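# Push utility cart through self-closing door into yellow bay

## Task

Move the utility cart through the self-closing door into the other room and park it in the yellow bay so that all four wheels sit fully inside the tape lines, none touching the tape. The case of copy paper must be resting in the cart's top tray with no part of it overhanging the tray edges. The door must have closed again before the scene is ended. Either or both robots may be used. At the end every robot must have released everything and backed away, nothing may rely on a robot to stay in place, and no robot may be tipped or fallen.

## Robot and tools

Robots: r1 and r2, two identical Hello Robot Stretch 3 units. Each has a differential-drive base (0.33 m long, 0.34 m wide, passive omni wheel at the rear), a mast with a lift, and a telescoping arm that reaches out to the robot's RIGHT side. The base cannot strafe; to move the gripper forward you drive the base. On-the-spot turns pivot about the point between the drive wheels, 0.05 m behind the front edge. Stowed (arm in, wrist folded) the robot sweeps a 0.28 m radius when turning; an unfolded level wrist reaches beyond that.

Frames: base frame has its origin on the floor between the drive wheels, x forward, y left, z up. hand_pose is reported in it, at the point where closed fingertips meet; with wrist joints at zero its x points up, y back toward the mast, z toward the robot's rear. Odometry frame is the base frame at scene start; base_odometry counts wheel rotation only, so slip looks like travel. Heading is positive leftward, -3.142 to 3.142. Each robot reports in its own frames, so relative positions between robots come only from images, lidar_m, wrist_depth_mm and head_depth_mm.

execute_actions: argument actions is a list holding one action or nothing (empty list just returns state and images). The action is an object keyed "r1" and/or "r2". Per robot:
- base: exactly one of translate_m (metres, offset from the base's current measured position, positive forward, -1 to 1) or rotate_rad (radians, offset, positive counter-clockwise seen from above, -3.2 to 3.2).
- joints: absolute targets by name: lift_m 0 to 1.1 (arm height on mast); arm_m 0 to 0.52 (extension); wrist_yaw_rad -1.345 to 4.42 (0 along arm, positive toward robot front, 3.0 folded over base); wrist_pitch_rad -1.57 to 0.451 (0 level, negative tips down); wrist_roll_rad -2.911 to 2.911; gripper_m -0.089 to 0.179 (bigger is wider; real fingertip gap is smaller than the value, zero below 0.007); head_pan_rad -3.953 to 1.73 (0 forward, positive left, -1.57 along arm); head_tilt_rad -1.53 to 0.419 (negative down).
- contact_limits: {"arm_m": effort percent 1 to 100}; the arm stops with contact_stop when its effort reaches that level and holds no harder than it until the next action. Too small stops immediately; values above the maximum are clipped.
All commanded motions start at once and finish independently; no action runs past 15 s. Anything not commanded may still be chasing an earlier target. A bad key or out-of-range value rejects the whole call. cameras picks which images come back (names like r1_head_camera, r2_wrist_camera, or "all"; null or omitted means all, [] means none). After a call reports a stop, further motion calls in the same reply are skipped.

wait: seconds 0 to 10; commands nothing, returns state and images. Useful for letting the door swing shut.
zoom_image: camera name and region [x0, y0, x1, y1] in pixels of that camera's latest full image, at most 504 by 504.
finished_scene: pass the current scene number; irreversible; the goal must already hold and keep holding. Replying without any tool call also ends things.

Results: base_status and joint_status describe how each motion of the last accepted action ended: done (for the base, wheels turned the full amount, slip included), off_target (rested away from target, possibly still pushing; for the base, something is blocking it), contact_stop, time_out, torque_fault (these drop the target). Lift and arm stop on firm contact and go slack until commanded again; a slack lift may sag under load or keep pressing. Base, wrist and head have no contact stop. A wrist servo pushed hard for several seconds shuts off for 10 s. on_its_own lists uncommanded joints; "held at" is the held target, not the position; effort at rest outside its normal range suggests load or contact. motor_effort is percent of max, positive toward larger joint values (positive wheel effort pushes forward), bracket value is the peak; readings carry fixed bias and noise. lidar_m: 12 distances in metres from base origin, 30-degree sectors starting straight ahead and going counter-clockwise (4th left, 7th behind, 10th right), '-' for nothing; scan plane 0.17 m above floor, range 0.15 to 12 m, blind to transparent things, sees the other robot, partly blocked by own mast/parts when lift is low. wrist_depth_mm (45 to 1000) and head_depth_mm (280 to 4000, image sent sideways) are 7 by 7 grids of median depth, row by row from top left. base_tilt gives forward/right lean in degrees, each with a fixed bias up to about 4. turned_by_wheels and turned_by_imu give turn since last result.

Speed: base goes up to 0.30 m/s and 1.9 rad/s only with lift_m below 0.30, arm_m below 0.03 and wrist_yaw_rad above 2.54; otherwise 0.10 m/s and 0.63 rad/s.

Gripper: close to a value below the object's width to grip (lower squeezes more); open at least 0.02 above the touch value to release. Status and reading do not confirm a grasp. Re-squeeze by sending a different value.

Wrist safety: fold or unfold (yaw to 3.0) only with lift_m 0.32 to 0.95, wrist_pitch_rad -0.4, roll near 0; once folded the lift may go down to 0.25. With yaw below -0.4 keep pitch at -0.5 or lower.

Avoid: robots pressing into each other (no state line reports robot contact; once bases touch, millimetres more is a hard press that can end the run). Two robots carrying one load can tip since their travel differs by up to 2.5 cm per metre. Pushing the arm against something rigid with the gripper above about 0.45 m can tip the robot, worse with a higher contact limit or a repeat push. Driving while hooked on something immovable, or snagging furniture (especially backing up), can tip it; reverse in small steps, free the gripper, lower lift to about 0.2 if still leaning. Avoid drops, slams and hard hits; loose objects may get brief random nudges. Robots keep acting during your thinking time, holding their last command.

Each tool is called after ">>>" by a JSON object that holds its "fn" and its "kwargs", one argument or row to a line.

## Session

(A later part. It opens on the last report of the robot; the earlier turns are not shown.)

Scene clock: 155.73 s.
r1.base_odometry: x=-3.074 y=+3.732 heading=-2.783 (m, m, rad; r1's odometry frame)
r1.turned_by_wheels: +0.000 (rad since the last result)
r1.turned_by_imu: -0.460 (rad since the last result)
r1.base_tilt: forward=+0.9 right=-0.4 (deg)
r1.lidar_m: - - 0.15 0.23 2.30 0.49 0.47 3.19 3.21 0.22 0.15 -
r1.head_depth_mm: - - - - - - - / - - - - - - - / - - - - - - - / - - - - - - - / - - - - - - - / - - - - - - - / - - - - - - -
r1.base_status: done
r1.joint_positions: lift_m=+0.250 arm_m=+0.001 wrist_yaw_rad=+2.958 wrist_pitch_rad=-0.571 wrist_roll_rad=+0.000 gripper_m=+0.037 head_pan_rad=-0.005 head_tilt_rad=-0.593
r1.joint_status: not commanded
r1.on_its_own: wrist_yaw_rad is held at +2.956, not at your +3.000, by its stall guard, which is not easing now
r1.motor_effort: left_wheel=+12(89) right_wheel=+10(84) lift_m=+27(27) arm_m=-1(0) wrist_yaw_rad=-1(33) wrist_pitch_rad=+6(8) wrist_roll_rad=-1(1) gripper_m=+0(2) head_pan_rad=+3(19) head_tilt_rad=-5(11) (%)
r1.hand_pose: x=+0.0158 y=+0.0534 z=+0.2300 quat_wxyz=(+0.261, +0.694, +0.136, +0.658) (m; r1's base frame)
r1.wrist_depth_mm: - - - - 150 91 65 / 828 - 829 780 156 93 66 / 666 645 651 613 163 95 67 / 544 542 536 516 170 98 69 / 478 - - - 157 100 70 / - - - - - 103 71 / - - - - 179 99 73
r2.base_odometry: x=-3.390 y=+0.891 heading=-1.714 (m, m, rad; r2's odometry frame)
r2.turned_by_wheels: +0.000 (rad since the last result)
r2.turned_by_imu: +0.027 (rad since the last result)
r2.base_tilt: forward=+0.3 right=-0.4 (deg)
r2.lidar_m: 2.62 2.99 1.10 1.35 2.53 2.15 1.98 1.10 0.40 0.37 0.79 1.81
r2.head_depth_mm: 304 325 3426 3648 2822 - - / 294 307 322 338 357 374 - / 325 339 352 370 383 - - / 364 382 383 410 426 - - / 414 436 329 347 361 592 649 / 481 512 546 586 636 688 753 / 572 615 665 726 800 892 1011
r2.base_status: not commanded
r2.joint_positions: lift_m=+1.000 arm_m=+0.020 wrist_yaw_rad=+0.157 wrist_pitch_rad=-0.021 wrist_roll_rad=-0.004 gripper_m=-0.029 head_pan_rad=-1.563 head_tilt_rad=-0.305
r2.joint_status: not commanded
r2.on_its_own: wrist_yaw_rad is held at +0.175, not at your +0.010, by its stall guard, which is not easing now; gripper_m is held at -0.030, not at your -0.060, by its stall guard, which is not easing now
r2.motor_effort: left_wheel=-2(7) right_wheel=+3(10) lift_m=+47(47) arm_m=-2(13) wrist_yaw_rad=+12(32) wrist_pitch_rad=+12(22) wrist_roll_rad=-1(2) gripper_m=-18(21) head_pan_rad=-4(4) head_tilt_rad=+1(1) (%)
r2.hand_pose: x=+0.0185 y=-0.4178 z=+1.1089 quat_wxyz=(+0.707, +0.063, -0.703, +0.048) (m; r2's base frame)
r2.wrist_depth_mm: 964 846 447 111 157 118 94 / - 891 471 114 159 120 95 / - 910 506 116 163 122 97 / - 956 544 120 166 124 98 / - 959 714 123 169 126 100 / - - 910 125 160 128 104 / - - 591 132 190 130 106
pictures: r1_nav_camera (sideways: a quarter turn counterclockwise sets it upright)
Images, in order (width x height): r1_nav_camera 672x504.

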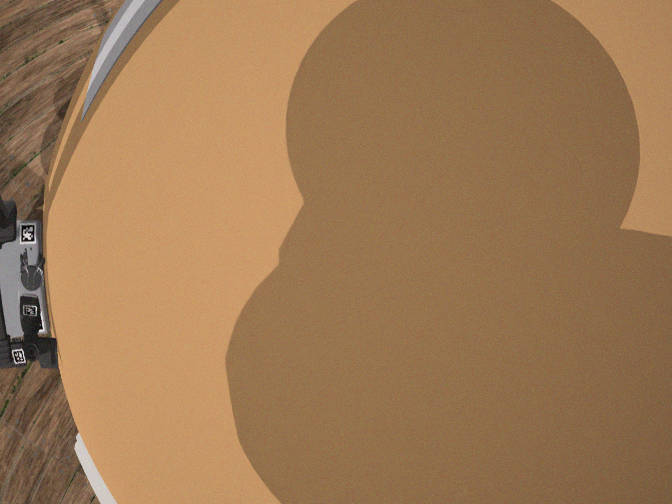

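>>> {"fn": "execute_actions", "kwargs": {
  "actions": [
    {"r2":{"base":{"rotate_rad":0.35}},"r1":{"base":{"translate_m":0.2}}}
  ],
  "cameras": []
}}

>>> {"fn": "execute_actions", "kwargs": {
  "actions": [
    {"r2":{"base":{"translate_m":0.3}},"r1":{"base":{"translate_m":0.4}}}
  ],
  "cameras": ["r2_nav_camera","r2_wrist_camera"]
}}

Scene clock: 159.03 s.
r1.base_odometry: x=-3.261 y=+3.662 heading=-2.783 (m, m, rad; r1's odometry frame)
r1.turned_by_wheels: +0.000 (rad since the last result)
r1.turned_by_imu: -0.064 (rad since the last result)
r1.base_tilt: forward=+0.9 right=-0.4 (deg)
r1.lidar_m: - - 0.15 0.19 2.31 0.57 0.47 3.19 3.21 0.27 0.15 -
r1.head_depth_mm: - - - - - - - / - - - - - - - / - - - - - - - / - - - - - - - / - - - - - - - / - - - - - - - / - - - - - - -
r1.base_status: done
r1.joint_positions: lift_m=+0.250 arm_m=+0.001 wrist_yaw_rad=+2.958 wrist_pitch_rad=-0.570 wrist_roll_rad=+0.000 gripper_m=+0.037 head_pan_rad=+0.020 head_tilt_rad=-0.591
r1.joint_status: not commanded
r1.on_its_own: wrist_yaw_rad is held at +2.956, not at your +3.000, by its stall guard, which is not easing now; left_wheel is at rest, and its effort (+19) is outside its rest range (-18 to +18)
r1.motor_effort: left_wheel=+19(73) right_wheel=+4(48) lift_m=+27(27) arm_m=-1(1) wrist_yaw_rad=-3(6) wrist_pitch_rad=+6(7) wrist_roll_rad=-1(0) gripper_m=+0(2) head_pan_rad=-14(20) head_tilt_rad=-6(6) (%)
r1.hand_pose: x=+0.0157 y=+0.0535 z=+0.2301 quat_wxyz=(+0.260, +0.694, +0.136, +0.658) (m; r1's base frame)
r1.wrist_depth_mm: - - - 590 140 88 65 / 846 - 831 582 146 91 66 / 663 649 648 598 154 94 68 / 544 541 538 516 162 97 69 / 478 - - - 154 100 71 / - - - - - 104 73 / - - - - 178 101 75
r2.base_odometry: x=-3.390 y=+0.891 heading=-1.365 (m, m, rad; r2's odometry frame)
r2.turned_by_wheels: +0.350 (rad since the last result)
r2.turned_by_imu: +0.115 (rad since the last result)
r2.base_tilt: forward=+0.3 right=-0.4 (deg)
r2.lidar_m: 2.67 1.47 1.12 3.69 2.34 2.12 1.62 1.03 0.38 0.36 1.01 2.21
r2.head_depth_mm: 290 306 3334 3521 2844 - - / 286 294 308 324 342 358 - / 318 331 344 361 374 - - / 368 386 395 427 441 - - / 438 464 327 344 358 - 726 / 539 578 623 675 748 812 909 / 705 775 855 949 1091 1181 1282
r2.base_status: done
r2.joint_positions: lift_m=+1.000 arm_m=+0.020 wrist_yaw_rad=+0.164 wrist_pitch_rad=-0.022 wrist_roll_rad=-0.004 gripper_m=-0.029 head_pan_rad=-1.563 head_tilt_rad=-0.305
r2.joint_status: not commanded
r2.on_its_own: wrist_yaw_rad is held at +0.175, not at your +0.010, by its stall guard, which is not easing now; gripper_m is held at -0.030, not at your -0.060, by its stall guard, which is not easing now
r2.motor_effort: left_wheel=-3(14) right_wheel=+5(15) lift_m=+47(47) arm_m=+5(7) wrist_yaw_rad=+8(28) wrist_pitch_rad=+12(12) wrist_roll_rad=-2(1) gripper_m=-18(19) head_pan_rad=-3(3) head_tilt_rad=+1(1) (%)
r2.hand_pose: x=+0.0204 y=-0.4167 z=+1.1085 quat_wxyz=(+0.707, +0.066, -0.702, +0.050) (m; r2's base frame)
r2.wrist_depth_mm: - - 831 110 159 113 87 / - - 839 113 163 114 88 / - - 846 116 166 116 89 / - - 866 121 170 118 90 / - - 997 122 172 120 91 / - - - 125 158 122 92 / - - 966 132 194 123 94
pictures: none
No camera images: the call's "cameras" was empty. Leave "cameras" out to get every camera's image.

Scene clock: 163.03 s.
r1.base_odometry: x=-3.635 y=+3.522 heading=-2.782 (m, m, rad; r1's odometry frame)
r1.turned_by_wheels: +0.001 (rad since the last result)
r1.turned_by_imu: +0.005 (rad since the last result)
r1.base_tilt: forward=+0.9 right=-0.4 (deg)
r1.lidar_m: - - 0.15 0.19 2.31 0.55 0.47 3.18 3.20 0.27 0.15 -
r1.head_depth_mm: - - - - - - - / - - - - - - - / - - - - - - - / - - - - - - - / - - - - - - - / - - - - - - - / - - - - - - -
r1.base_status: translate_m off_target (by the wheels' count: +0.3998 of +0.4000)
r1.joint_positions: lift_m=+0.250 arm_m=+0.001 wrist_yaw_rad=+2.959 wrist_pitch_rad=-0.571 wrist_roll_rad=+0.000 gripper_m=+0.037 head_pan_rad=+0.008 head_tilt_rad=-0.593
r1.joint_status: not commanded
r1.on_its_own: wrist_yaw_rad is held at +2.956, not at your +3.000, by its stall guard, which is not easing now; left_wheel is at rest, and its effort (+50) is outside its rest range (-18 to +18)
r1.motor_effort: left_wheel=+50(78) right_wheel=+5(70) lift_m=+27(28) arm_m=-1(2) wrist_yaw_rad=-3(7) wrist_pitch_rad=+7(7) wrist_roll_rad=-1(1) gripper_m=+1(1) head_pan_rad=-6(18) head_tilt_rad=-4(12) (%)
r1.hand_pose: x=+0.0156 y=+0.0533 z=+0.2299 quat_wxyz=(+0.261, +0.693, +0.137, +0.658) (m; r1's base frame)
r1.wrist_depth_mm: - - - 332 140 89 65 / 844 - 827 750 146 91 66 / 660 640 653 595 154 94 68 / 547 546 539 514 162 97 69 / 476 - - - 154 100 71 / - - - - - 104 73 / - - - - 177 101 75
r2.base_odometry: x=-3.329 y=+0.597 heading=-1.365 (m, m, rad; r2's odometry frame)
r2.turned_by_wheels: +0.000 (rad since the last result)
r2.turned_by_imu: -0.568 (rad since the last result)
r2.base_tilt: forward=+0.2 right=-0.7 (deg)
r2.lidar_m: 2.05 2.45 2.91 1.08 1.21 2.62 2.32 1.77 1.07 0.41 0.54 1.12
r2.head_depth_mm: 898 942 993 1046 1098 - - / 347 371 953 1003 1069 1126 - / 333 348 363 382 400 413 - / 348 365 381 402 419 - - / 365 384 325 343 357 - - / 384 405 426 451 477 512 546 / 405 429 452 480 512 548 590
r2.base_status: done
r2.joint_positions: lift_m=+1.000 arm_m=+0.019 wrist_yaw_rad=+0.184 wrist_pitch_rad=-0.032 wrist_roll_rad=-0.004 gripper_m=-0.029 head_pan_rad=-1.563 head_tilt_rad=-0.305
r2.joint_status: not commanded
r2.on_its_own: wrist_yaw_rad is held at +0.175, not at your +0.010, by its stall guard, which is not easing now; gripper_m is held at -0.030, not at your -0.060, by its stall guard, which is not easing now
r2.motor_effort: left_wheel=+2(10) right_wheel=+0(17) lift_m=+47(48) arm_m=+8(10) wrist_yaw_rad=-6(28) wrist_pitch_rad=+17(18) wrist_roll_rad=-2(1) gripper_m=-18(22) head_pan_rad=-3(3) head_tilt_rad=+1(1) (%)
r2.hand_pose: x=+0.0254 y=-0.4154 z=+1.1061 quat_wxyz=(+0.707, +0.076, -0.701, +0.054) (m; r2's base frame)
r2.wrist_depth_mm: 463 316 234 110 156 133 669 / 486 329 241 113 159 136 673 / 526 346 252 116 163 139 718 / 581 362 263 119 167 142 729 / 632 385 284 121 170 145 751 / 695 411 317 125 168 151 785 / 711 457 290 132 187 155 792
pictures: r2_nav_camera (sideways: a quarter turn counterclockwise sets it upright), r2_wrist_camera
Images, in order (width x height): r2_nav_camera 672x504, r2_wrist_camera 644x364.

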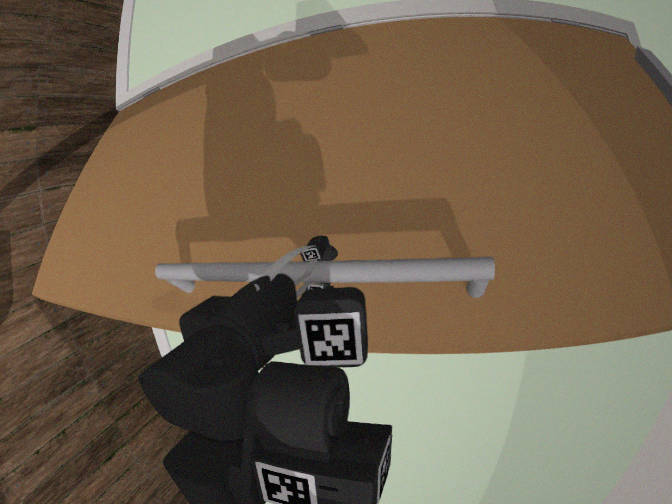

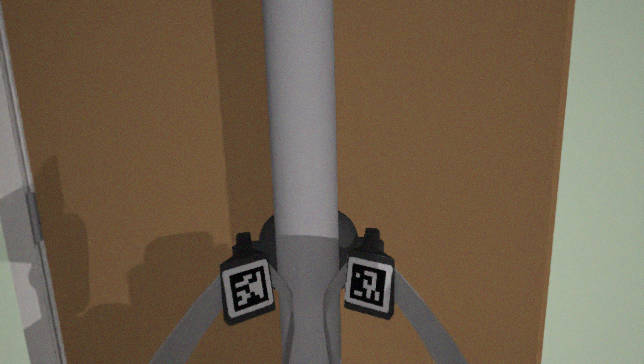

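>>> {"fn": "execute_actions", "kwargs": {
  "actions": [
    {"r2":{"joints":{"gripper_m":0.12,"wrist_yaw_rad":0.0}}}
  ],
  "cameras": []
}}

>>> {"fn": "execute_actions", "kwargs": {
  "actions": [
    {"r2":{"base":{"rotate_rad":1.57},"joints":{"lift_m":0.6,"wrist_pitch_rad":-0.4}}}
  ],
  "cameras": []
}}

>>> {"fn": "execute_actions", "kwargs": {
  "actions": [
    {"r2":{"base":{"translate_m":0.4}}}
  ],
  "cameras": []
}}

>>> {"fn": "execute_actions", "kwargs": {
  "actions": [
    {"r2":{"base":{"rotate_rad":-1.9},"joints":{"lift_m":1.0,"wrist_pitch_rad":0.0}}}
  ],
  "cameras": ["r2_nav_camera","r2_wrist_camera"]
}}

Scene clock: 167.53 s.
r1.base_odometry: x=-3.636 y=+3.522 heading=-2.782 (m, m, rad; r1's odometry frame)
r1.turned_by_wheels: +0.000 (rad since the last result)
r1.turned_by_imu: +0.000 (rad since the last result)
r1.base_tilt: forward=+0.8 right=-0.4 (deg)
r1.lidar_m: - - 0.15 0.19 2.32 0.55 0.47 3.18 3.20 0.27 0.15 -
r1.head_depth_mm: - - - - - - - / - - - - - - - / - - - - - - - / - - - - - - - / - - - - - - - / - - - - - - - / - - - - - - -
r1.base_status: not commanded
r1.joint_positions: lift_m=+0.250 arm_m=+0.001 wrist_yaw_rad=+2.959 wrist_pitch_rad=-0.571 wrist_roll_rad=+0.000 gripper_m=+0.037 head_pan_rad=+0.008 head_tilt_rad=-0.593
r1.joint_status: not commanded
r1.on_its_own: wrist_yaw_rad is held at +2.956, not at your +3.000, by its stall guard, which is not easing now; left_wheel is at rest, and its effort (+44) is outside its rest range (-18 to +18)
r1.motor_effort: left_wheel=+44(53) right_wheel=+4(5) lift_m=+26(27) arm_m=-2(1) wrist_yaw_rad=-3(3) wrist_pitch_rad=+6(7) wrist_roll_rad=-1(1) gripper_m=+0(1) head_pan_rad=-6(6) head_tilt_rad=-5(4) (%)
r1.hand_pose: x=+0.0156 y=+0.0533 z=+0.2299 quat_wxyz=(+0.261, +0.693, +0.137, +0.658) (m; r1's base frame)
r1.wrist_depth_mm: - - - 331 139 88 65 / 856 - 828 738 146 91 66 / 651 647 649 603 153 94 68 / 540 545 537 513 162 97 69 / 476 - - - 154 100 71 / - - - - - 104 73 / - - - - 178 101 75
r2.base_odometry: x=-3.329 y=+0.597 heading=-1.364 (m, m, rad; r2's odometry frame)
r2.turned_by_wheels: +0.001 (rad since the last result)
r2.turned_by_imu: +0.079 (rad since the last result)
r2.base_tilt: forward=+0.4 right=-0.5 (deg)
r2.lidar_m: 2.41 2.46 3.07 1.08 1.39 2.54 2.33 1.57 0.41 0.41 0.59 1.18
r2.head_depth_mm: 318 334 353 381 1022 - - / 331 345 361 378 396 415 - / 350 365 375 396 412 - - / 369 387 323 340 355 - - / 392 410 432 457 485 522 562 / 416 437 461 491 522 562 599 / 444 469 498 532 568 610 661
r2.base_status: not commanded
r2.joint_positions: lift_m=+1.000 arm_m=+0.020 wrist_yaw_rad=+0.058 wrist_pitch_rad=-0.027 wrist_roll_rad=-0.004 gripper_m=+0.120 head_pan_rad=-1.564 head_tilt_rad=-0.304
r2.joint_status: wrist_yaw_rad off_target (ended at +0.058, target +0.000); the others done
r2.on_its_own: wrist_yaw_rad is at rest, and its effort (-38) is outside its rest range (-12 to +12)
r2.motor_effort: left_wheel=+7(9) right_wheel=-16(16) lift_m=+47(47) arm_m=+6(8) wrist_yaw_rad=-38(37) wrist_pitch_rad=+15(21) wrist_roll_rad=-2(1) gripper_m=+13(91) head_pan_rad=-3(3) head_tilt_rad=+1(1) (%)
r2.hand_pose: x=-0.0065 y=-0.4195 z=+1.1073 quat_wxyz=(+0.709, +0.030, -0.705, +0.011) (m; r2's base frame)
r2.wrist_depth_mm: 410 301 231 103 152 138 123 / 437 311 239 106 155 141 128 / 466 327 246 110 159 143 131 / 505 347 256 114 163 148 136 / 539 387 269 118 162 150 138 / 590 - 276 125 118 152 812 / 675 405 292 226 179 153 836
pictures: none
No camera images: the call's "cameras" was empty. Leave "cameras" out to get every camera's image.

Scene clock: 171.00 s.
r1.base_odometry: x=-3.636 y=+3.521 heading=-2.783 (m, m, rad; r1's odometry frame)
r1.turned_by_wheels: -0.001 (rad since the last result)
r1.turned_by_imu: -0.001 (rad since the last result)
r1.base_tilt: forward=+0.9 right=-0.4 (deg)
r1.lidar_m: - - 0.15 0.19 2.32 0.55 0.47 3.19 3.21 0.27 0.15 -
r1.head_depth_mm: - - - - - - - / - - - - - - - / - - - - - - - / - - - - - - - / - - - - - - - / - - - - - - - / - - - - - - -
r1.base_status: not commanded
r1.joint_positions: lift_m=+0.250 arm_m=+0.001 wrist_yaw_rad=+2.959 wrist_pitch_rad=-0.571 wrist_roll_rad=+0.000 gripper_m=+0.037 head_pan_rad=+0.008 head_tilt_rad=-0.592
r1.joint_status: not commanded
r1.on_its_own: wrist_yaw_rad is held at +2.956, not at your +3.000, by its stall guard, which is not easing now
r1.motor_effort: left_wheel=+17(46) right_wheel=+4(5) lift_m=+27(27) arm_m=-2(1) wrist_yaw_rad=-3(3) wrist_pitch_rad=+7(7) wrist_roll_rad=-1(1) gripper_m=+1(0) head_pan_rad=-5(6) head_tilt_rad=-5(5) (%)
r1.hand_pose: x=+0.0156 y=+0.0533 z=+0.2299 quat_wxyz=(+0.261, +0.693, +0.137, +0.658) (m; r1's base frame)
r1.wrist_depth_mm: - - - 331 140 88 65 / 833 - 803 616 146 91 66 / 656 658 652 599 154 94 68 / 549 547 541 517 163 97 69 / 478 - - - 154 100 71 / - - - - - 104 73 / - - - - 178 101 75
r2.base_odometry: x=-3.329 y=+0.597 heading=+0.206 (m, m, rad; r2's odometry frame)
r2.turned_by_wheels: +1.570 (rad since the last result)
r2.turned_by_imu: +0.535 (rad since the last result)
r2.base_tilt: forward=+0.3 right=-0.5 (deg)
r2.lidar_m: 2.62 1.46 1.13 3.58 2.36 2.17 1.50 0.99 0.34 0.40 1.14 2.39
r2.head_depth_mm: 301 310 315 331 343 - - / 340 352 306 369 392 415 - / 390 406 295 310 327 337 - / 459 481 505 532 562 585 - / 555 587 625 664 713 769 798 / 700 755 816 884 971 1075 1232 / 909 954 1016 1076 1143 1227 1324
r2.base_status: done
r2.joint_positions: lift_m=+0.993 arm_m=+0.020 wrist_yaw_rad=+0.009 wrist_pitch_rad=-0.448 wrist_roll_rad=-0.001 gripper_m=+0.120 head_pan_rad=-1.564 head_tilt_rad=-0.304
r2.joint_status: lift_m contact_stop (moved -0.006 of -0.400); the others done
r2.on_its_own: wrist_yaw_rad is held at +0.025, not at your +0.000, by its stall guard, which is not easing now; lift_m is slack since a contact_stop, until your next command for it (your +0.600 is given up)
r2.motor_effort: left_wheel=-6(18) right_wheel=+6(21) lift_m=+35(41) arm_m=+6(6) wrist_yaw_rad=+11(54) wrist_pitch_rad=+26(49) wrist_roll_rad=-4(20) gripper_m=-2(18) head_pan_rad=-2(3) head_tilt_rad=+2(1) (%)
r2.hand_pose: x=-0.0196 y=-0.3850 z=+0.9991 quat_wxyz=(+0.691, +0.160, -0.688, -0.154) (m; r2's base frame)
r2.wrist_depth_mm: 897 823 483 248 68 112 101 / - 895 580 275 73 122 105 / - - 717 302 80 132 108 / - - 917 333 88 143 113 / - - - 377 98 148 117 / - - - 431 111 144 122 / - - - 503 134 178 124
pictures: none
No camera images: the call's "cameras" was empty. Leave "cameras" out to get every camera's image.

not run: a stop came earlier in this reply.

not run: a stop came earlier in this reply.

>>> {"fn": "execute_actions", "kwargs": {
  "actions": [],
  "cameras": ["r2_nav_camera","r2_wrist_camera"]
}}

Scene clock: 171.70 s.
r1.base_odometry: x=-3.636 y=+3.521 heading=-2.783 (m, m, rad; r1's odometry frame)
r1.turned_by_wheels: +0.000 (rad since the last result)
r1.turned_by_imu: +0.000 (rad since the last result)
r1.base_tilt: forward=+0.9 right=-0.4 (deg)
r1.lidar_m: - - 0.15 0.19 2.32 0.55 0.47 3.20 3.20 0.27 0.15 -
r1.head_depth_mm: - - - - - - - / - - - - - - - / - - - - - - - / - - - - - - - / - - - - - - - / - - - - - - - / - - - - - - -
r1.base_status: not commanded
r1.joint_positions: lift_m=+0.250 arm_m=+0.001 wrist_yaw_rad=+2.959 wrist_pitch_rad=-0.571 wrist_roll_rad=+0.000 gripper_m=+0.037 head_pan_rad=+0.008 head_tilt_rad=-0.592
r1.joint_status: not commanded
r1.on_its_own: wrist_yaw_rad is held at +2.956, not at your +3.000, by its stall guard, which is not easing now
r1.motor_effort: left_wheel=+17(46) right_wheel=+5(5) lift_m=+27(27) arm_m=-1(1) wrist_yaw_rad=-3(3) wrist_pitch_rad=+7(7) wrist_roll_rad=-1(1) gripper_m=+1(0) head_pan_rad=-6(6) head_tilt_rad=-5(5) (%)
r1.hand_pose: x=+0.0156 y=+0.0533 z=+0.2299 quat_wxyz=(+0.261, +0.693, +0.137, +0.658) (m; r1's base frame)
r1.wrist_depth_mm: - - - 332 140 89 65 / 839 - 830 613 146 91 66 / 655 647 650 591 155 94 68 / 545 541 544 515 162 97 70 / 480 - - - 154 100 71 / - - - - - 104 73 / - - - - 178 101 75
r2.base_odometry: x=-3.329 y=+0.597 heading=+0.206 (m, m, rad; r2's odometry frame)
r2.turned_by_wheels: +0.000 (rad since the last result)
r2.turned_by_imu: +0.000 (rad since the last result)
r2.base_tilt: forward=+0.4 right=-0.5 (deg)
r2.lidar_m: 2.62 1.46 1.12 3.57 2.35 2.17 1.50 0.99 0.34 0.40 1.14 2.40
r2.head_depth_mm: 300 311 315 331 343 - - / 340 352 306 369 392 413 - / 390 406 294 310 326 337 - / 459 480 504 532 561 585 - / 555 585 623 664 711 767 798 / 701 753 820 884 968 1081 1232 / 913 961 1020 1077 1149 1224 1320
r2.base_status: done
r2.joint_positions: lift_m=+0.993 arm_m=+0.020 wrist_yaw_rad=+0.009 wrist_pitch_rad=-0.448 wrist_roll_rad=-0.001 gripper_m=+0.120 head_pan_rad=-1.564 head_tilt_rad=-0.304
r2.joint_status: lift_m contact_stop (moved -0.006 of -0.400); the others done
r2.on_its_own: wrist_yaw_rad is held at +0.025, not at your +0.000, by its stall guard, which is not easing now; lift_m is slack since a contact_stop, until your next command for it (your +0.600 is given up)
r2.motor_effort: left_wheel=-6(18) right_wheel=+6(21) lift_m=+35(41) arm_m=+6(6) wrist_yaw_rad=+11(54) wrist_pitch_rad=+26(49) wrist_roll_rad=-4(20) gripper_m=-2(18) head_pan_rad=-3(3) head_tilt_rad=+1(1) (%)
r2.hand_pose: x=-0.0196 y=-0.3850 z=+0.9991 quat_wxyz=(+0.691, +0.160, -0.688, -0.154) (m; r2's base frame)
r2.wrist_depth_mm: 900 812 479 251 68 112 101 / - 891 571 275 73 122 104 / - - 713 300 80 131 109 / - - 909 332 88 144 113 / - - - 378 98 148 117 / - - - 429 111 143 122 / - - - 497 134 178 124
pictures: r2_nav_camera (sideways: a quarter turn counterclockwise sets it upright), r2_wrist_camera
Images, in order (width x height): r2_nav_camera 672x504, r2_wrist_camera 644x364.

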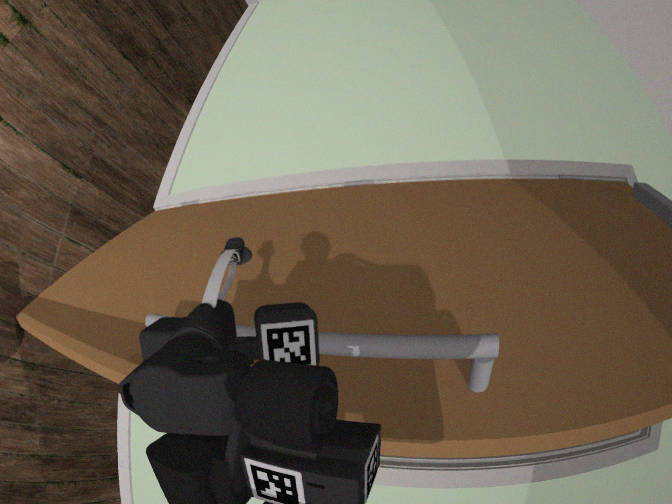

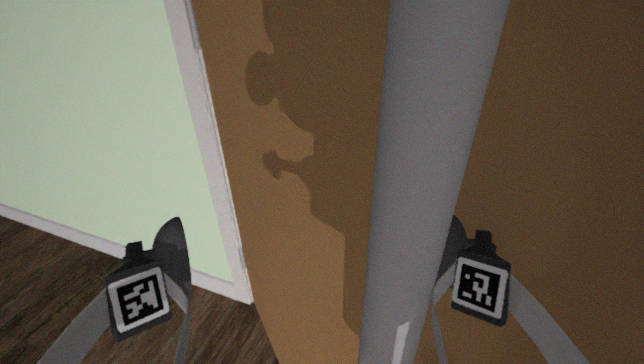

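>>> {"fn": "execute_actions", "kwargs": {
  "actions": [
    {"r2":{"joints":{"gripper_m":-0.03,"lift_m":0.99}}}
  ],
  "cameras": []
}}

>>> {"fn": "execute_actions", "kwargs": {
  "actions": [
    {"r2":{"base":{"rotate_rad":0.7},"joints":{"wrist_yaw_rad":-0.7,"wrist_pitch_rad":-0.5}}}
  ],
  "cameras": ["r2_nav_camera","r2_wrist_camera"]
}}

Scene clock: 175.90 s.
r1.base_odometry: x=-3.636 y=+3.521 heading=-2.783 (m, m, rad; r1's odometry frame)
r1.turned_by_wheels: +0.000 (rad since the last result)
r1.turned_by_imu: +0.000 (rad since the last result)
r1.base_tilt: forward=+0.8 right=-0.4 (deg)
r1.lidar_m: - - 0.15 0.19 2.32 0.55 0.47 3.19 3.21 0.27 0.15 -
r1.head_depth_mm: - - - - - - - / - - - - - - - / - - - - - - - / - - - - - - - / - - - - - - - / - - - - - - - / - - - - - - -
r1.base_status: not commanded
r1.joint_positions: lift_m=+0.250 arm_m=+0.001 wrist_yaw_rad=+2.959 wrist_pitch_rad=-0.571 wrist_roll_rad=+0.000 gripper_m=+0.037 head_pan_rad=+0.008 head_tilt_rad=-0.592
r1.joint_status: not commanded
r1.on_its_own: wrist_yaw_rad is held at +2.956, not at your +3.000, by its stall guard, which is not easing now
r1.motor_effort: left_wheel=+13(17) right_wheel=+5(5) lift_m=+27(27) arm_m=-2(2) wrist_yaw_rad=-3(3) wrist_pitch_rad=+7(7) wrist_roll_rad=-1(1) gripper_m=+0(1) head_pan_rad=-6(5) head_tilt_rad=-5(6) (%)
r1.hand_pose: x=+0.0156 y=+0.0533 z=+0.2299 quat_wxyz=(+0.261, +0.693, +0.137, +0.658) (m; r1's base frame)
r1.wrist_depth_mm: - - - 329 140 89 65 / 834 - 830 602 146 91 66 / 664 650 647 586 154 94 68 / 549 546 542 517 163 97 70 / 477 - - - 154 101 71 / - - - - - 104 73 / - - - - 177 101 75
r2.base_odometry: x=-3.329 y=+0.597 heading=+0.206 (m, m, rad; r2's odometry frame)
r2.turned_by_wheels: +0.000 (rad since the last result)
r2.turned_by_imu: -0.033 (rad since the last result)
r2.base_tilt: forward=+0.3 right=-0.5 (deg)
r2.lidar_m: 2.62 3.22 1.12 3.74 2.39 2.17 1.58 1.00 0.34 0.38 1.11 2.21
r2.head_depth_mm: 289 294 302 312 323 - - / 317 329 327 354 368 387 - / 361 376 293 309 327 339 - / 419 439 461 485 512 553 - / 498 527 560 596 635 683 740 / 617 659 710 770 846 927 1037 / 807 885 971 1035 1110 1185 1276
r2.base_status: not commanded
r2.joint_positions: lift_m=+0.990 arm_m=+0.020 wrist_yaw_rad=-0.062 wrist_pitch_rad=-0.440 wrist_roll_rad=-0.001 gripper_m=-0.028 head_pan_rad=-1.564 head_tilt_rad=-0.304
r2.joint_status: all done
r2.on_its_own: wrist_yaw_rad is held at -0.047, not at your +0.000, by its stall guard, which is not easing now
r2.motor_effort: left_wheel=-2(8) right_wheel=+6(19) lift_m=+24(36) arm_m=+5(7) wrist_yaw_rad=+11(37) wrist_pitch_rad=+22(26) wrist_roll_rad=-4(4) gripper_m=-4(98) head_pan_rad=-3(4) head_tilt_rad=+2(2) (%)
r2.hand_pose: x=-0.0352 y=-0.3858 z=+0.9983 quat_wxyz=(+0.686, +0.133, -0.694, -0.176) (m; r2's base frame)
r2.wrist_depth_mm: 768 678 281 66 126 99 81 / 856 768 327 72 134 104 85 / 963 853 382 79 143 109 88 / - - 462 87 154 115 91 / - - 798 98 159 122 96 / - - - 110 157 128 100 / - - - 130 205 134 108
pictures: none
No camera images: the call's "cameras" was empty. Leave "cameras" out to get every camera's image.

Scene clock: 179.47 s.
r1.base_odometry: x=-3.636 y=+3.521 heading=-2.783 (m, m, rad; r1's odometry frame)
r1.turned_by_wheels: +0.000 (rad since the last result)
r1.turned_by_imu: +0.065 (rad since the last result)
r1.base_tilt: forward=+0.8 right=-0.4 (deg)
r1.lidar_m: - - 0.15 0.22 2.31 0.46 0.46 3.18 3.20 0.23 0.15 -
r1.head_depth_mm: - - - - - - - / - - - - - - - / - - - - - - - / - - - - - - - / - - - - - - - / - - - - - - - / - - - - - - -
r1.base_status: not commanded
r1.joint_positions: lift_m=+0.250 arm_m=+0.001 wrist_yaw_rad=+2.958 wrist_pitch_rad=-0.571 wrist_roll_rad=+0.000 gripper_m=+0.037 head_pan_rad=-0.024 head_tilt_rad=-0.595
r1.joint_status: not commanded
r1.on_its_own: wrist_yaw_rad is held at +2.956, not at your +3.000, by its stall guard, which is not easing now
r1.motor_effort: left_wheel=+9(31) right_wheel=+10(20) lift_m=+27(28) arm_m=-2(2) wrist_yaw_rad=-2(3) wrist_pitch_rad=+6(7) wrist_roll_rad=+0(1) gripper_m=+0(1) head_pan_rad=+15(16) head_tilt_rad=-4(5) (%)
r1.hand_pose: x=+0.0158 y=+0.0533 z=+0.2299 quat_wxyz=(+0.261, +0.694, +0.136, +0.658) (m; r1's base frame)
r1.wrist_depth_mm: - - - - 147 90 65 / 845 - 824 600 153 92 66 / 660 637 660 596 160 94 67 / 544 537 537 517 167 97 68 / 481 - - - 156 99 70 / - - - - - 102 71 / - - - - 178 99 73
r2.base_odometry: x=-3.329 y=+0.597 heading=+0.906 (m, m, rad; r2's odometry frame)
r2.turned_by_wheels: +0.700 (rad since the last result)
r2.turned_by_imu: +0.404 (rad since the last result)
r2.base_tilt: forward=+0.4 right=-0.5 (deg)
r2.lidar_m: 3.00 1.16 1.42 2.52 2.16 1.84 1.03 0.34 0.33 0.68 1.70 2.62
r2.head_depth_mm: 506 517 526 536 546 - - / 647 662 680 697 713 736 - / 897 922 959 988 1022 1052 - / 1006 1058 1112 1158 1229 1301 1412 / 1099 1159 1222 1285 1367 1457 1509 / 1208 1277 1351 1442 1549 1659 1589 / 1347 1422 1525 1628 1751 1854 1601
r2.base_status: done
r2.joint_positions: lift_m=+0.990 arm_m=+0.020 wrist_yaw_rad=-0.758 wrist_pitch_rad=-0.487 wrist_roll_rad=-0.002 gripper_m=-0.026 head_pan_rad=-1.564 head_tilt_rad=-0.304
r2.joint_status: wrist_yaw_rad off_target (ended at -0.758, target -0.700); the others done
r2.on_its_own: wrist_yaw_rad is held at -0.754, not at your -0.700, by its stall guard, which is not easing now
r2.motor_effort: left_wheel=+0(49) right_wheel=+4(41) lift_m=+30(30) arm_m=+3(10) wrist_yaw_rad=+4(48) wrist_pitch_rad=-6(23) wrist_roll_rad=-3(3) gripper_m=-19(25) head_pan_rad=-3(3) head_tilt_rad=+1(2) (%)
r2.hand_pose: x=-0.1694 y=-0.3209 z=+0.9876 quat_wxyz=(+0.575, -0.095, -0.700, -0.413) (m; r2's base frame)
r2.wrist_depth_mm: 374 251 187 70 124 106 93 / 470 292 211 77 134 113 98 / 645 352 240 85 145 121 105 / 754 439 278 95 158 130 120 / 877 596 347 106 170 141 900 / - 929 - 121 181 157 - / - - 511 151 230 190 -
pictures: r2_nav_camera (sideways: a quarter turn counterclockwise sets it upright), r2_wrist_camera
Images, in order (width x height): r2_nav_camera 672x504, r2_wrist_camera 644x364.

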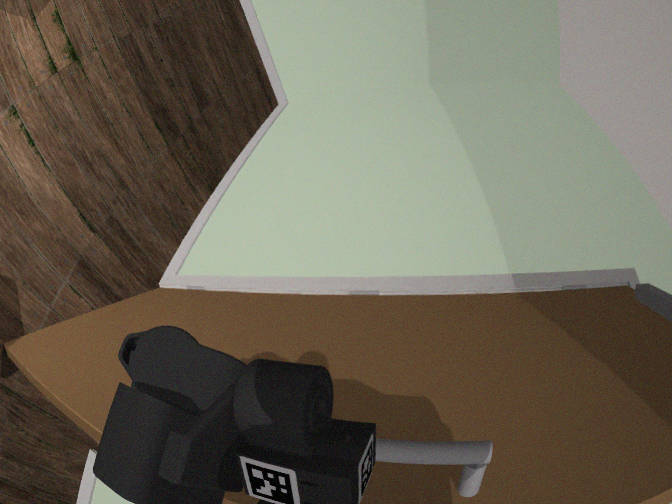

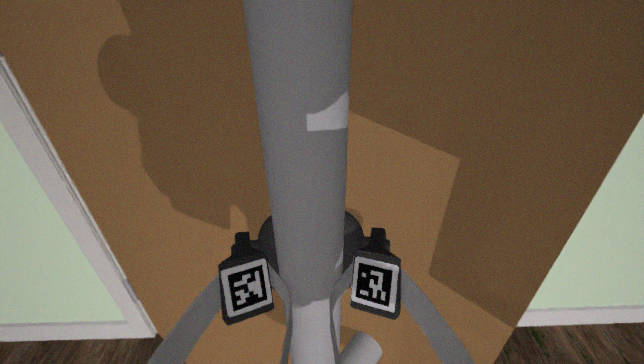

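Holding. Now tow forward while r1 pushes.

>>> {"fn": "execute_actions", "kwargs": {
  "actions": [
    {"r2":{"base":{"translate_m":0.3}},"r1":{"base":{"translate_m":0.4}}}
  ],
  "cameras": ["r2_nav_camera","r1_nav_camera"]
}}

Scene clock: 185.07 s.
r1.base_odometry: x=-4.010 y=+3.381 heading=-2.783 (m, m, rad; r1's odometry frame)
r1.turned_by_wheels: +0.000 (rad since the last result)
r1.turned_by_imu: -0.265 (rad since the last result)
r1.base_tilt: forward=+0.9 right=-0.4 (deg)
r1.lidar_m: - - 0.15 0.28 2.45 1.10 0.60 3.36 3.28 0.25 0.15 -
r1.head_depth_mm: - - - - - - - / - - - - - - - / - - - - - - - / - - - - - - - / - - - - - - - / - - - - - - - / - - - - - - -
r1.base_status: done
r1.joint_positions: lift_m=+0.250 arm_m=+0.001 wrist_yaw_rad=+2.958 wrist_pitch_rad=-0.571 wrist_roll_rad=+0.000 gripper_m=+0.037 head_pan_rad=+0.007 head_tilt_rad=-0.593
r1.joint_status: not commanded
r1.on_its_own: wrist_yaw_rad is held at +2.956, not at your +3.000, by its stall guard, which is not easing now
r1.motor_effort: left_wheel=+2(82) right_wheel=-1(59) lift_m=+27(28) arm_m=-1(2) wrist_yaw_rad=-2(11) wrist_pitch_rad=+7(8) wrist_roll_rad=-1(1) gripper_m=+0(1) head_pan_rad=-5(20) head_tilt_rad=-5(7) (%)
r1.hand_pose: x=+0.0158 y=+0.0533 z=+0.2300 quat_wxyz=(+0.261, +0.694, +0.136, +0.658) (m; r1's base frame)
r1.wrist_depth_mm: - - - - 175 106 76 / 832 - 835 733 182 108 77 / 659 653 643 616 190 111 79 / 546 543 530 520 199 114 80 / 479 - - - 185 116 82 / - - - - - 120 83 / - - - - 209 115 85
r2.base_odometry: x=-3.144 y=+0.833 heading=+0.905 (m, m, rad; r2's odometry frame)
r2.turned_by_wheels: +0.000 (rad since the last result)
r2.turned_by_imu: -0.198 (rad since the last result)
r2.base_tilt: forward=-1.4 right=+2.1 (deg)
r2.lidar_m: 2.49 1.21 0.95 3.27 2.45 2.39 1.48 0.39 0.38 0.91 1.61 2.38
r2.head_depth_mm: 551 568 584 600 615 - - / 744 774 802 829 864 937 - / 938 993 1052 1111 1185 1260 - / 999 1051 1120 1189 1275 1375 1474 / 1056 1123 1195 1275 1363 1480 1519 / 1116 1187 1270 1365 1471 1606 1545 / 1184 1271 1368 1469 1604 1747 1555
r2.base_status: done
r2.joint_positions: lift_m=+0.990 arm_m=+0.021 wrist_yaw_rad=-0.760 wrist_pitch_rad=-0.418 wrist_roll_rad=-0.008 gripper_m=-0.026 head_pan_rad=-1.564 head_tilt_rad=-0.304
r2.joint_status: not commanded
r2.on_its_own: base_tilt is 3.2 degrees off its reading at the scene's start (forward=+0.4 right=-0.5); wrist_yaw_rad is held at -0.754, not at your -0.700, by its stall guard, which is not easing now; wrist_pitch_rad is at rest, and its effort (-43) is outside its rest range (-20 to +32)
r2.motor_effort: left_wheel=+1(12) right_wheel=+14(31) lift_m=+30(31) arm_m=-7(8) wrist_yaw_rad=+4(29) wrist_pitch_rad=-43(43) wrist_roll_rad=+1(3) gripper_m=-19(23) head_pan_rad=-3(4) head_tilt_rad=+1(1) (%)
r2.hand_pose: x=-0.1760 y=-0.3284 z=+1.0029 quat_wxyz=(+0.591, -0.118, -0.694, -0.393) (m; r2's base frame)
r2.wrist_depth_mm: 506 298 205 73 128 107 92 / 646 353 231 80 136 114 97 / 724 432 263 88 147 121 102 / 795 556 308 98 159 129 113 / 880 799 394 109 171 139 - / 973 978 - 123 178 149 - / - - 543 155 222 173 -
pictures: r1_nav_camera (sideways: a quarter turn counterclockwise sets it upright), r2_nav_camera (sideways: a quarter turn counterclockwise sets it upright)
Images, in order (width x height): r1_nav_camera 672x504, r2_nav_camera 672x504.

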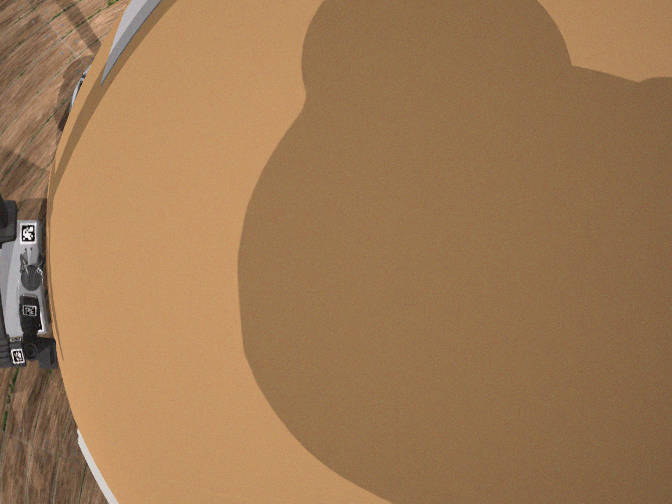

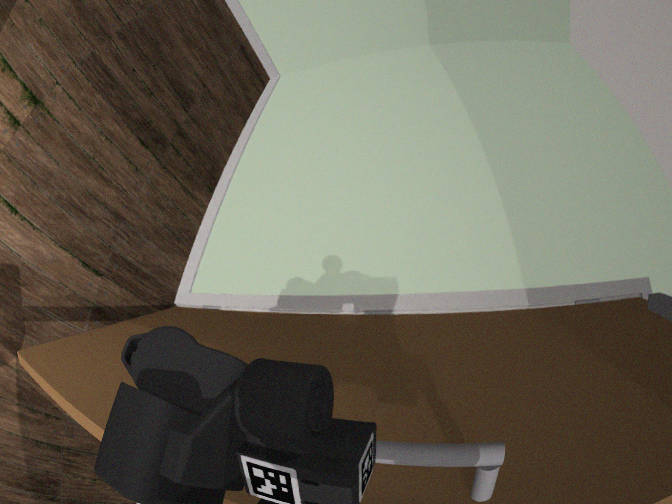

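Progress. Repeat.

>>> {"fn": "execute_actions", "kwargs": {
  "actions": [
    {"r2":{"base":{"translate_m":0.3}},"r1":{"base":{"translate_m":0.4}}}
  ],
  "cameras": ["r2_nav_camera"]
}}

Scene clock: 190.17 s.
r1.base_odometry: x=-4.384 y=+3.240 heading=-2.782 (m, m, rad; r1's odometry frame)
r1.turned_by_wheels: +0.000 (rad since the last result)
r1.turned_by_imu: -0.501 (rad since the last result)
r1.base_tilt: forward=+0.8 right=-0.4 (deg)
r1.lidar_m: - - 0.15 0.19 0.67 2.66 1.28 0.83 3.42 0.26 0.15 -
r1.head_depth_mm: - - - - - - - / - - - - - - - / - - - - - - - / - - - - - - - / - - - - - - - / - - - - - - - / - - - - - - -
r1.base_status: translate_m off_target (by the wheels' count: +0.3999 of +0.4000)
r1.joint_positions: lift_m=+0.250 arm_m=+0.001 wrist_yaw_rad=+2.959 wrist_pitch_rad=-0.571 wrist_roll_rad=+0.000 gripper_m=+0.037 head_pan_rad=+0.030 head_tilt_rad=-0.592
r1.joint_status: not commanded
r1.on_its_own: wrist_yaw_rad is held at +2.956, not at your +3.000, by its stall guard, which is not easing now; left_wheel is at rest, and its effort (+32) is outside its rest range (-18 to +18)
r1.motor_effort: left_wheel=+32(57) right_wheel=+7(31) lift_m=+27(27) arm_m=-1(2) wrist_yaw_rad=-3(3) wrist_pitch_rad=+7(7) wrist_roll_rad=-1(0) gripper_m=+2(1) head_pan_rad=-20(20) head_tilt_rad=-6(6) (%)
r1.hand_pose: x=+0.0156 y=+0.0534 z=+0.2300 quat_wxyz=(+0.260, +0.694, +0.136, +0.658) (m; r1's base frame)
r1.wrist_depth_mm: - - 631 337 139 88 64 / 830 - 582 379 146 91 66 / 669 640 627 442 153 93 67 / 551 538 534 494 162 96 69 / 481 - - - 153 99 70 / - - - - - 102 72 / - - - - 177 100 74
r2.base_odometry: x=-2.958 y=+1.069 heading=+0.905 (m, m, rad; r2's odometry frame)
r2.turned_by_wheels: +0.000 (rad since the last result)
r2.turned_by_imu: +0.472 (rad since the last result)
r2.base_tilt: forward=-5.1 right=+7.5 (deg)
r2.lidar_m: 3.19 0.82 1.37 2.61 2.52 1.75 1.35 0.62 0.42 1.18 1.73 2.35
r2.head_depth_mm: 1151 1231 1323 1405 1519 - - / 1284 1375 1477 1592 1748 1748 - / 1433 1554 1698 1853 1993 1744 - / 1643 1782 1971 2206 2240 1733 1424 / 1910 2104 2294 2478 2273 1759 1428 / 1976 2098 2193 2343 2324 1789 1443 / 1875 1976 2068 2195 2249 1813 1459
r2.base_status: done
r2.joint_positions: lift_m=+0.990 arm_m=+0.021 wrist_yaw_rad=-0.754 wrist_pitch_rad=-0.254 wrist_roll_rad=-0.006 gripper_m=-0.026 head_pan_rad=-1.564 head_tilt_rad=-0.304
r2.joint_status: not commanded
r2.on_its_own: base_tilt is 9.7 degrees off its reading at the scene's start (forward=+0.4 right=-0.5); wrist_yaw_rad is held at -0.754, not at your -0.700, by its stall guard, which is not easing now; wrist_pitch_rad is at rest, and its effort (-100) is outside its rest range (-20 to +32)
r2.motor_effort: left_wheel=+1(1) right_wheel=+13(30) lift_m=+25(31) arm_m=-7(14) wrist_yaw_rad=+0(53) wrist_pitch_rad=-100(100) wrist_roll_rad=+0(4) gripper_m=-17(28) head_pan_rad=-4(2) head_tilt_rad=+2(2) (%)
r2.hand_pose: x=-0.1872 y=-0.3420 z=+1.0413 quat_wxyz=(+0.621, -0.174, -0.683, -0.343) (m; r2's base frame)
r2.wrist_depth_mm: - 968 893 81 296 107 65 / - - 1000 87 279 104 64 / - - - 95 261 102 63 / - - - 105 247 100 62 / - - - 115 231 98 62 / - - - 126 162 96 61 / - - - 154 259 93 60
pictures: r2_nav_camera (sideways: a quarter turn counterclockwise sets it upright)
Images, in order (width x height): r2_nav_camera 672x504.

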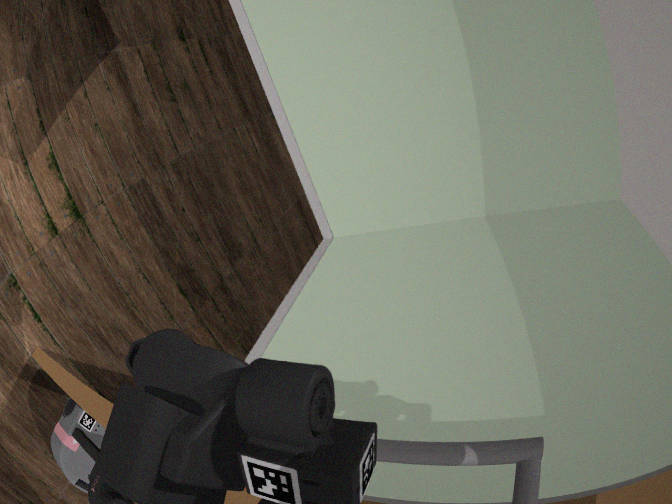

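>>> {"fn": "execute_actions", "kwargs": {
  "actions": [
    {"r2":{"joints":{"gripper_m":0.12}}}
  ],
  "cameras": []
}}

>>> {"fn": "execute_actions", "kwargs": {
  "actions": [
    {"r2":{"base":{"translate_m":0.25}}}
  ],
  "cameras": []
}}

>>> {"fn": "execute_actions", "kwargs": {
  "actions": [
    {"r2":{"joints":{"lift_m":0.6,"wrist_pitch_rad":-0.4,"wrist_yaw_rad":0.5,"head_pan_rad":-2.2,"head_tilt_rad":-0.5}}}
  ],
  "cameras": ["r2_nav_camera"]
}}

Scene clock: 196.83 s.
r1.base_odometry: x=-4.384 y=+3.240 heading=-2.783 (m, m, rad; r1's odometry frame)
r1.turned_by_wheels: +0.000 (rad since the last result)
r1.turned_by_imu: -0.001 (rad since the last result)
r1.base_tilt: forward=+0.8 right=-0.4 (deg)
r1.lidar_m: - - 0.15 0.19 3.37 2.66 1.29 0.83 3.42 0.26 0.15 -
r1.head_depth_mm: - - - - - - - / - - - - - - - / - - - - - - - / - - - - - - - / - - - - - - - / - - - - - - - / - - - - - - -
r1.base_status: not commanded
r1.joint_positions: lift_m=+0.250 arm_m=+0.001 wrist_yaw_rad=+2.959 wrist_pitch_rad=-0.571 wrist_roll_rad=+0.000 gripper_m=+0.037 head_pan_rad=+0.030 head_tilt_rad=-0.591
r1.joint_status: not commanded
r1.on_its_own: wrist_yaw_rad is held at +2.956, not at your +3.000, by its stall guard, which is not easing now
r1.motor_effort: left_wheel=+13(32) right_wheel=+8(7) lift_m=+27(28) arm_m=-2(2) wrist_yaw_rad=-3(3) wrist_pitch_rad=+7(6) wrist_roll_rad=-1(1) gripper_m=+0(1) head_pan_rad=-20(20) head_tilt_rad=-6(6) (%)
r1.hand_pose: x=+0.0156 y=+0.0534 z=+0.2300 quat_wxyz=(+0.260, +0.694, +0.136, +0.658) (m; r1's base frame)
r1.wrist_depth_mm: - - 642 338 140 88 65 / 827 - 519 383 146 91 66 / 668 632 564 435 154 94 68 / 541 539 544 499 162 96 69 / 477 - - - 153 100 71 / - - - - - 103 72 / - - - - 177 100 74
r2.base_odometry: x=-2.958 y=+1.069 heading=+0.905 (m, m, rad; r2's odometry frame)
r2.turned_by_wheels: +0.000 (rad since the last result)
r2.turned_by_imu: +0.223 (rad since the last result)
r2.base_tilt: forward=+0.4 right=-0.5 (deg)
r2.lidar_m: 0.96 0.87 2.94 2.46 2.45 1.38 1.25 0.45 0.36 2.13 2.31 2.61
r2.head_depth_mm: 1658 1690 1750 1795 1860 - - / 1935 1988 2034 2128 2187 2063 - / 2204 2286 2400 2516 2609 2072 - / 2142 2232 2359 2469 2578 2069 1669 / 2066 2157 2248 2375 2461 2045 1601 / 1996 2115 2190 2276 2385 2056 1598 / 1930 2015 2112 2204 2321 2059 1614
r2.base_status: not commanded
r2.joint_positions: lift_m=+0.990 arm_m=+0.020 wrist_yaw_rad=-0.759 wrist_pitch_rad=-0.525 wrist_roll_rad=-0.006 gripper_m=+0.120 head_pan_rad=-1.567 head_tilt_rad=-0.302
r2.joint_status: all done
r2.on_its_own: wrist_yaw_rad is held at -0.754, not at your -0.700, by its stall guard, which is not easing now
r2.motor_effort: left_wheel=-1(59) right_wheel=-8(66) lift_m=+28(47) arm_m=+5(7) wrist_yaw_rad=+4(17) wrist_pitch_rad=+13(100) wrist_roll_rad=+0(0) gripper_m=-1(81) head_pan_rad=-1(4) head_tilt_rad=+0(4) (%)
r2.hand_pose: x=-0.1658 y=-0.3166 z=+0.9798 quat_wxyz=(+0.569, -0.081, -0.700, -0.424) (m; r2's base frame)
r2.wrist_depth_mm: - - - 967 126 117 292 / - - - - 136 131 320 / - - - - 150 - - / - - - - 166 406 - / - - - - 190 467 - / - - - - 220 - - / - - - - 271 589 -
pictures: none
No camera images: the call's "cameras" was empty. Leave "cameras" out to get every camera's image.

Scene clock: 200.30 s.
r1.base_odometry: x=-4.384 y=+3.240 heading=-2.783 (m, m, rad; r1's odometry frame)
r1.turned_by_wheels: +0.000 (rad since the last result)
r1.turned_by_imu: +0.000 (rad since the last result)
r1.base_tilt: forward=+0.8 right=-0.4 (deg)
r1.lidar_m: - - 0.15 0.19 3.36 2.66 1.29 0.83 3.42 0.26 0.15 -
r1.head_depth_mm: - - - - - - - / - - - - - - - / - - - - - - - / - - - - - - - / - - - - - - - / - - - - - - - / - - - - - - -
r1.base_status: not commanded
r1.joint_positions: lift_m=+0.250 arm_m=+0.001 wrist_yaw_rad=+2.959 wrist_pitch_rad=-0.571 wrist_roll_rad=+0.000 gripper_m=+0.037 head_pan_rad=+0.030 head_tilt_rad=-0.591
r1.joint_status: not commanded
r1.on_its_own: wrist_yaw_rad is held at +2.956, not at your +3.000, by its stall guard, which is not easing now
r1.motor_effort: left_wheel=+13(14) right_wheel=+8(7) lift_m=+27(27) arm_m=-2(2) wrist_yaw_rad=-3(3) wrist_pitch_rad=+7(7) wrist_roll_rad=-1(0) gripper_m=+1(1) head_pan_rad=-20(20) head_tilt_rad=-6(6) (%)
r1.hand_pose: x=+0.0156 y=+0.0534 z=+0.2300 quat_wxyz=(+0.260, +0.694, +0.136, +0.658) (m; r1's base frame)
r1.wrist_depth_mm: - - 689 337 139 88 64 / 847 - 720 387 147 91 66 / 662 639 645 433 153 93 67 / 546 542 537 493 162 96 69 / 481 - - - 153 100 71 / - - - - - 103 72 / - - - - 177 100 74
r2.base_odometry: x=-2.804 y=+1.265 heading=+0.905 (m, m, rad; r2's odometry frame)
r2.turned_by_wheels: +0.000 (rad since the last result)
r2.turned_by_imu: +0.001 (rad since the last result)
r2.base_tilt: forward=+0.4 right=-0.4 (deg)
r2.lidar_m: 0.76 0.65 3.03 2.54 2.53 1.67 1.51 0.55 1.57 2.24 2.24 2.53
r2.head_depth_mm: 1979 2039 2108 2180 2224 - - / 2182 2314 2392 2504 2569 2058 - / 2123 2218 2355 2462 2580 2037 - / 2059 2166 2267 2381 2472 2054 1645 / 1986 2100 2186 2267 2416 2061 1594 / 1932 2021 2108 2223 2299 2058 1607 / 1874 1934 2054 2140 2220 2052 1597
r2.base_status: done
r2.joint_positions: lift_m=+0.990 arm_m=+0.020 wrist_yaw_rad=-0.755 wrist_pitch_rad=-0.519 wrist_roll_rad=-0.006 gripper_m=+0.120 head_pan_rad=-1.567 head_tilt_rad=-0.302
r2.joint_status: not commanded
r2.on_its_own: wrist_yaw_rad is held at -0.754, not at your -0.700, by its stall guard, which is not easing now
r2.motor_effort: left_wheel=-1(6) right_wheel=-1(5) lift_m=+29(28) arm_m=+4(5) wrist_yaw_rad=+1(4) wrist_pitch_rad=+11(13) wrist_roll_rad=+0(0) gripper_m=+0(1) head_pan_rad=-2(2) head_tilt_rad=+1(0) (%)
r2.hand_pose: x=-0.1659 y=-0.3179 z=+0.9810 quat_wxyz=(+0.571, -0.082, -0.700, -0.421) (m; r2's base frame)
r2.wrist_depth_mm: - - - - - 394 283 / - - - - - 401 462 / - - - - - 415 551 / - - - - - 424 - / - - - - - 541 - / - - - - - 744 - / - - - - - 955 -
pictures: none
No camera images: the call's "cameras" was empty. Leave "cameras" out to get every camera's image.

Scene clock: 204.67 s.
r1.base_odometry: x=-4.384 y=+3.240 heading=-2.783 (m, m, rad; r1's odometry frame)
r1.turned_by_wheels: +0.000 (rad since the last result)
r1.turned_by_imu: +0.000 (rad since the last result)
r1.base_tilt: forward=+0.8 right=-0.4 (deg)
r1.lidar_m: - - 0.15 0.19 3.36 2.65 1.29 0.83 3.44 0.26 0.15 -
r1.head_depth_mm: - - - - - - - / - - - - - - - / - - - - - - - / - - - - - - - / - - - - - - - / - - - - - - - / - - - - - - -
r1.base_status: not commanded
r1.joint_positions: lift_m=+0.250 arm_m=+0.001 wrist_yaw_rad=+2.959 wrist_pitch_rad=-0.571 wrist_roll_rad=+0.000 gripper_m=+0.037 head_pan_rad=+0.030 head_tilt_rad=-0.591
r1.joint_status: not commanded
r1.on_its_own: wrist_yaw_rad is held at +2.956, not at your +3.000, by its stall guard, which is not easing now
r1.motor_effort: left_wheel=+14(13) right_wheel=+7(7) lift_m=+28(27) arm_m=-2(2) wrist_yaw_rad=-3(3) wrist_pitch_rad=+7(7) wrist_roll_rad=-1(1) gripper_m=+0(1) head_pan_rad=-21(20) head_tilt_rad=-6(6) (%)
r1.hand_pose: x=+0.0156 y=+0.0534 z=+0.2300 quat_wxyz=(+0.260, +0.694, +0.136, +0.658) (m; r1's base frame)
r1.wrist_depth_mm: - - 704 336 140 88 65 / 831 - 708 381 146 91 66 / 668 636 655 432 153 94 67 / 540 541 538 496 162 96 69 / 480 - - - 154 100 70 / - - - - - 103 72 / - - - - 176 100 74
r2.base_odometry: x=-2.804 y=+1.265 heading=+0.905 (m, m, rad; r2's odometry frame)
r2.turned_by_wheels: +0.000 (rad since the last result)
r2.turned_by_imu: +0.001 (rad since the last result)
r2.base_tilt: forward=+0.3 right=-0.4 (deg)
r2.lidar_m: 0.76 0.65 3.03 2.54 2.53 1.67 1.50 0.55 1.57 2.25 2.24 2.51
r2.head_depth_mm: 1170 1248 1339 1420 591 664 1131 / 1265 1340 1434 1520 1676 1640 1296 / 1323 1421 1530 1667 1825 1655 1354 / 1422 1522 1645 1814 1945 1643 1354 / 1511 1637 1780 1953 2033 1645 1367 / 1604 1760 1915 2110 2081 1652 1357 / 1727 1904 2102 2343 2087 1632 1359
r2.base_status: not commanded
r2.joint_positions: lift_m=+0.600 arm_m=+0.020 wrist_yaw_rad=+0.499 wrist_pitch_rad=-0.419 wrist_roll_rad=-0.006 gripper_m=+0.120 head_pan_rad=-2.193 head_tilt_rad=-0.494
r2.joint_status: all done
r2.motor_effort: left_wheel=-1(1) right_wheel=+0(0) lift_m=+23(21) arm_m=+4(4) wrist_yaw_rad=+2(2) wrist_pitch_rad=+11(11) wrist_roll_rad=+0(0) gripper_m=+0(1) head_pan_rad=-3(39) head_tilt_rad=-3(18) (%)
r2.hand_pose: x=+0.0857 y=-0.3617 z=+0.6129 quat_wxyz=(+0.709, +0.313, -0.631, +0.029) (m; r2's base frame)
r2.wrist_depth_mm: - - - - - - - / - - - - - - - / - - - - - - - / - - - - - - - / - - - - - - - / 937 - 941 923 892 925 907 / 822 768 789 801 757 763 752
pictures: r2_nav_camera (sideways: a quarter turn counterclockwise sets it upright)
Images, in order (width x height): r2_nav_camera 672x504.

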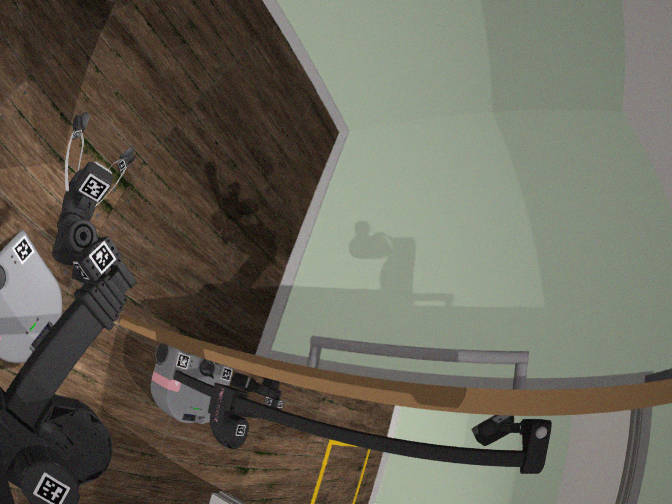

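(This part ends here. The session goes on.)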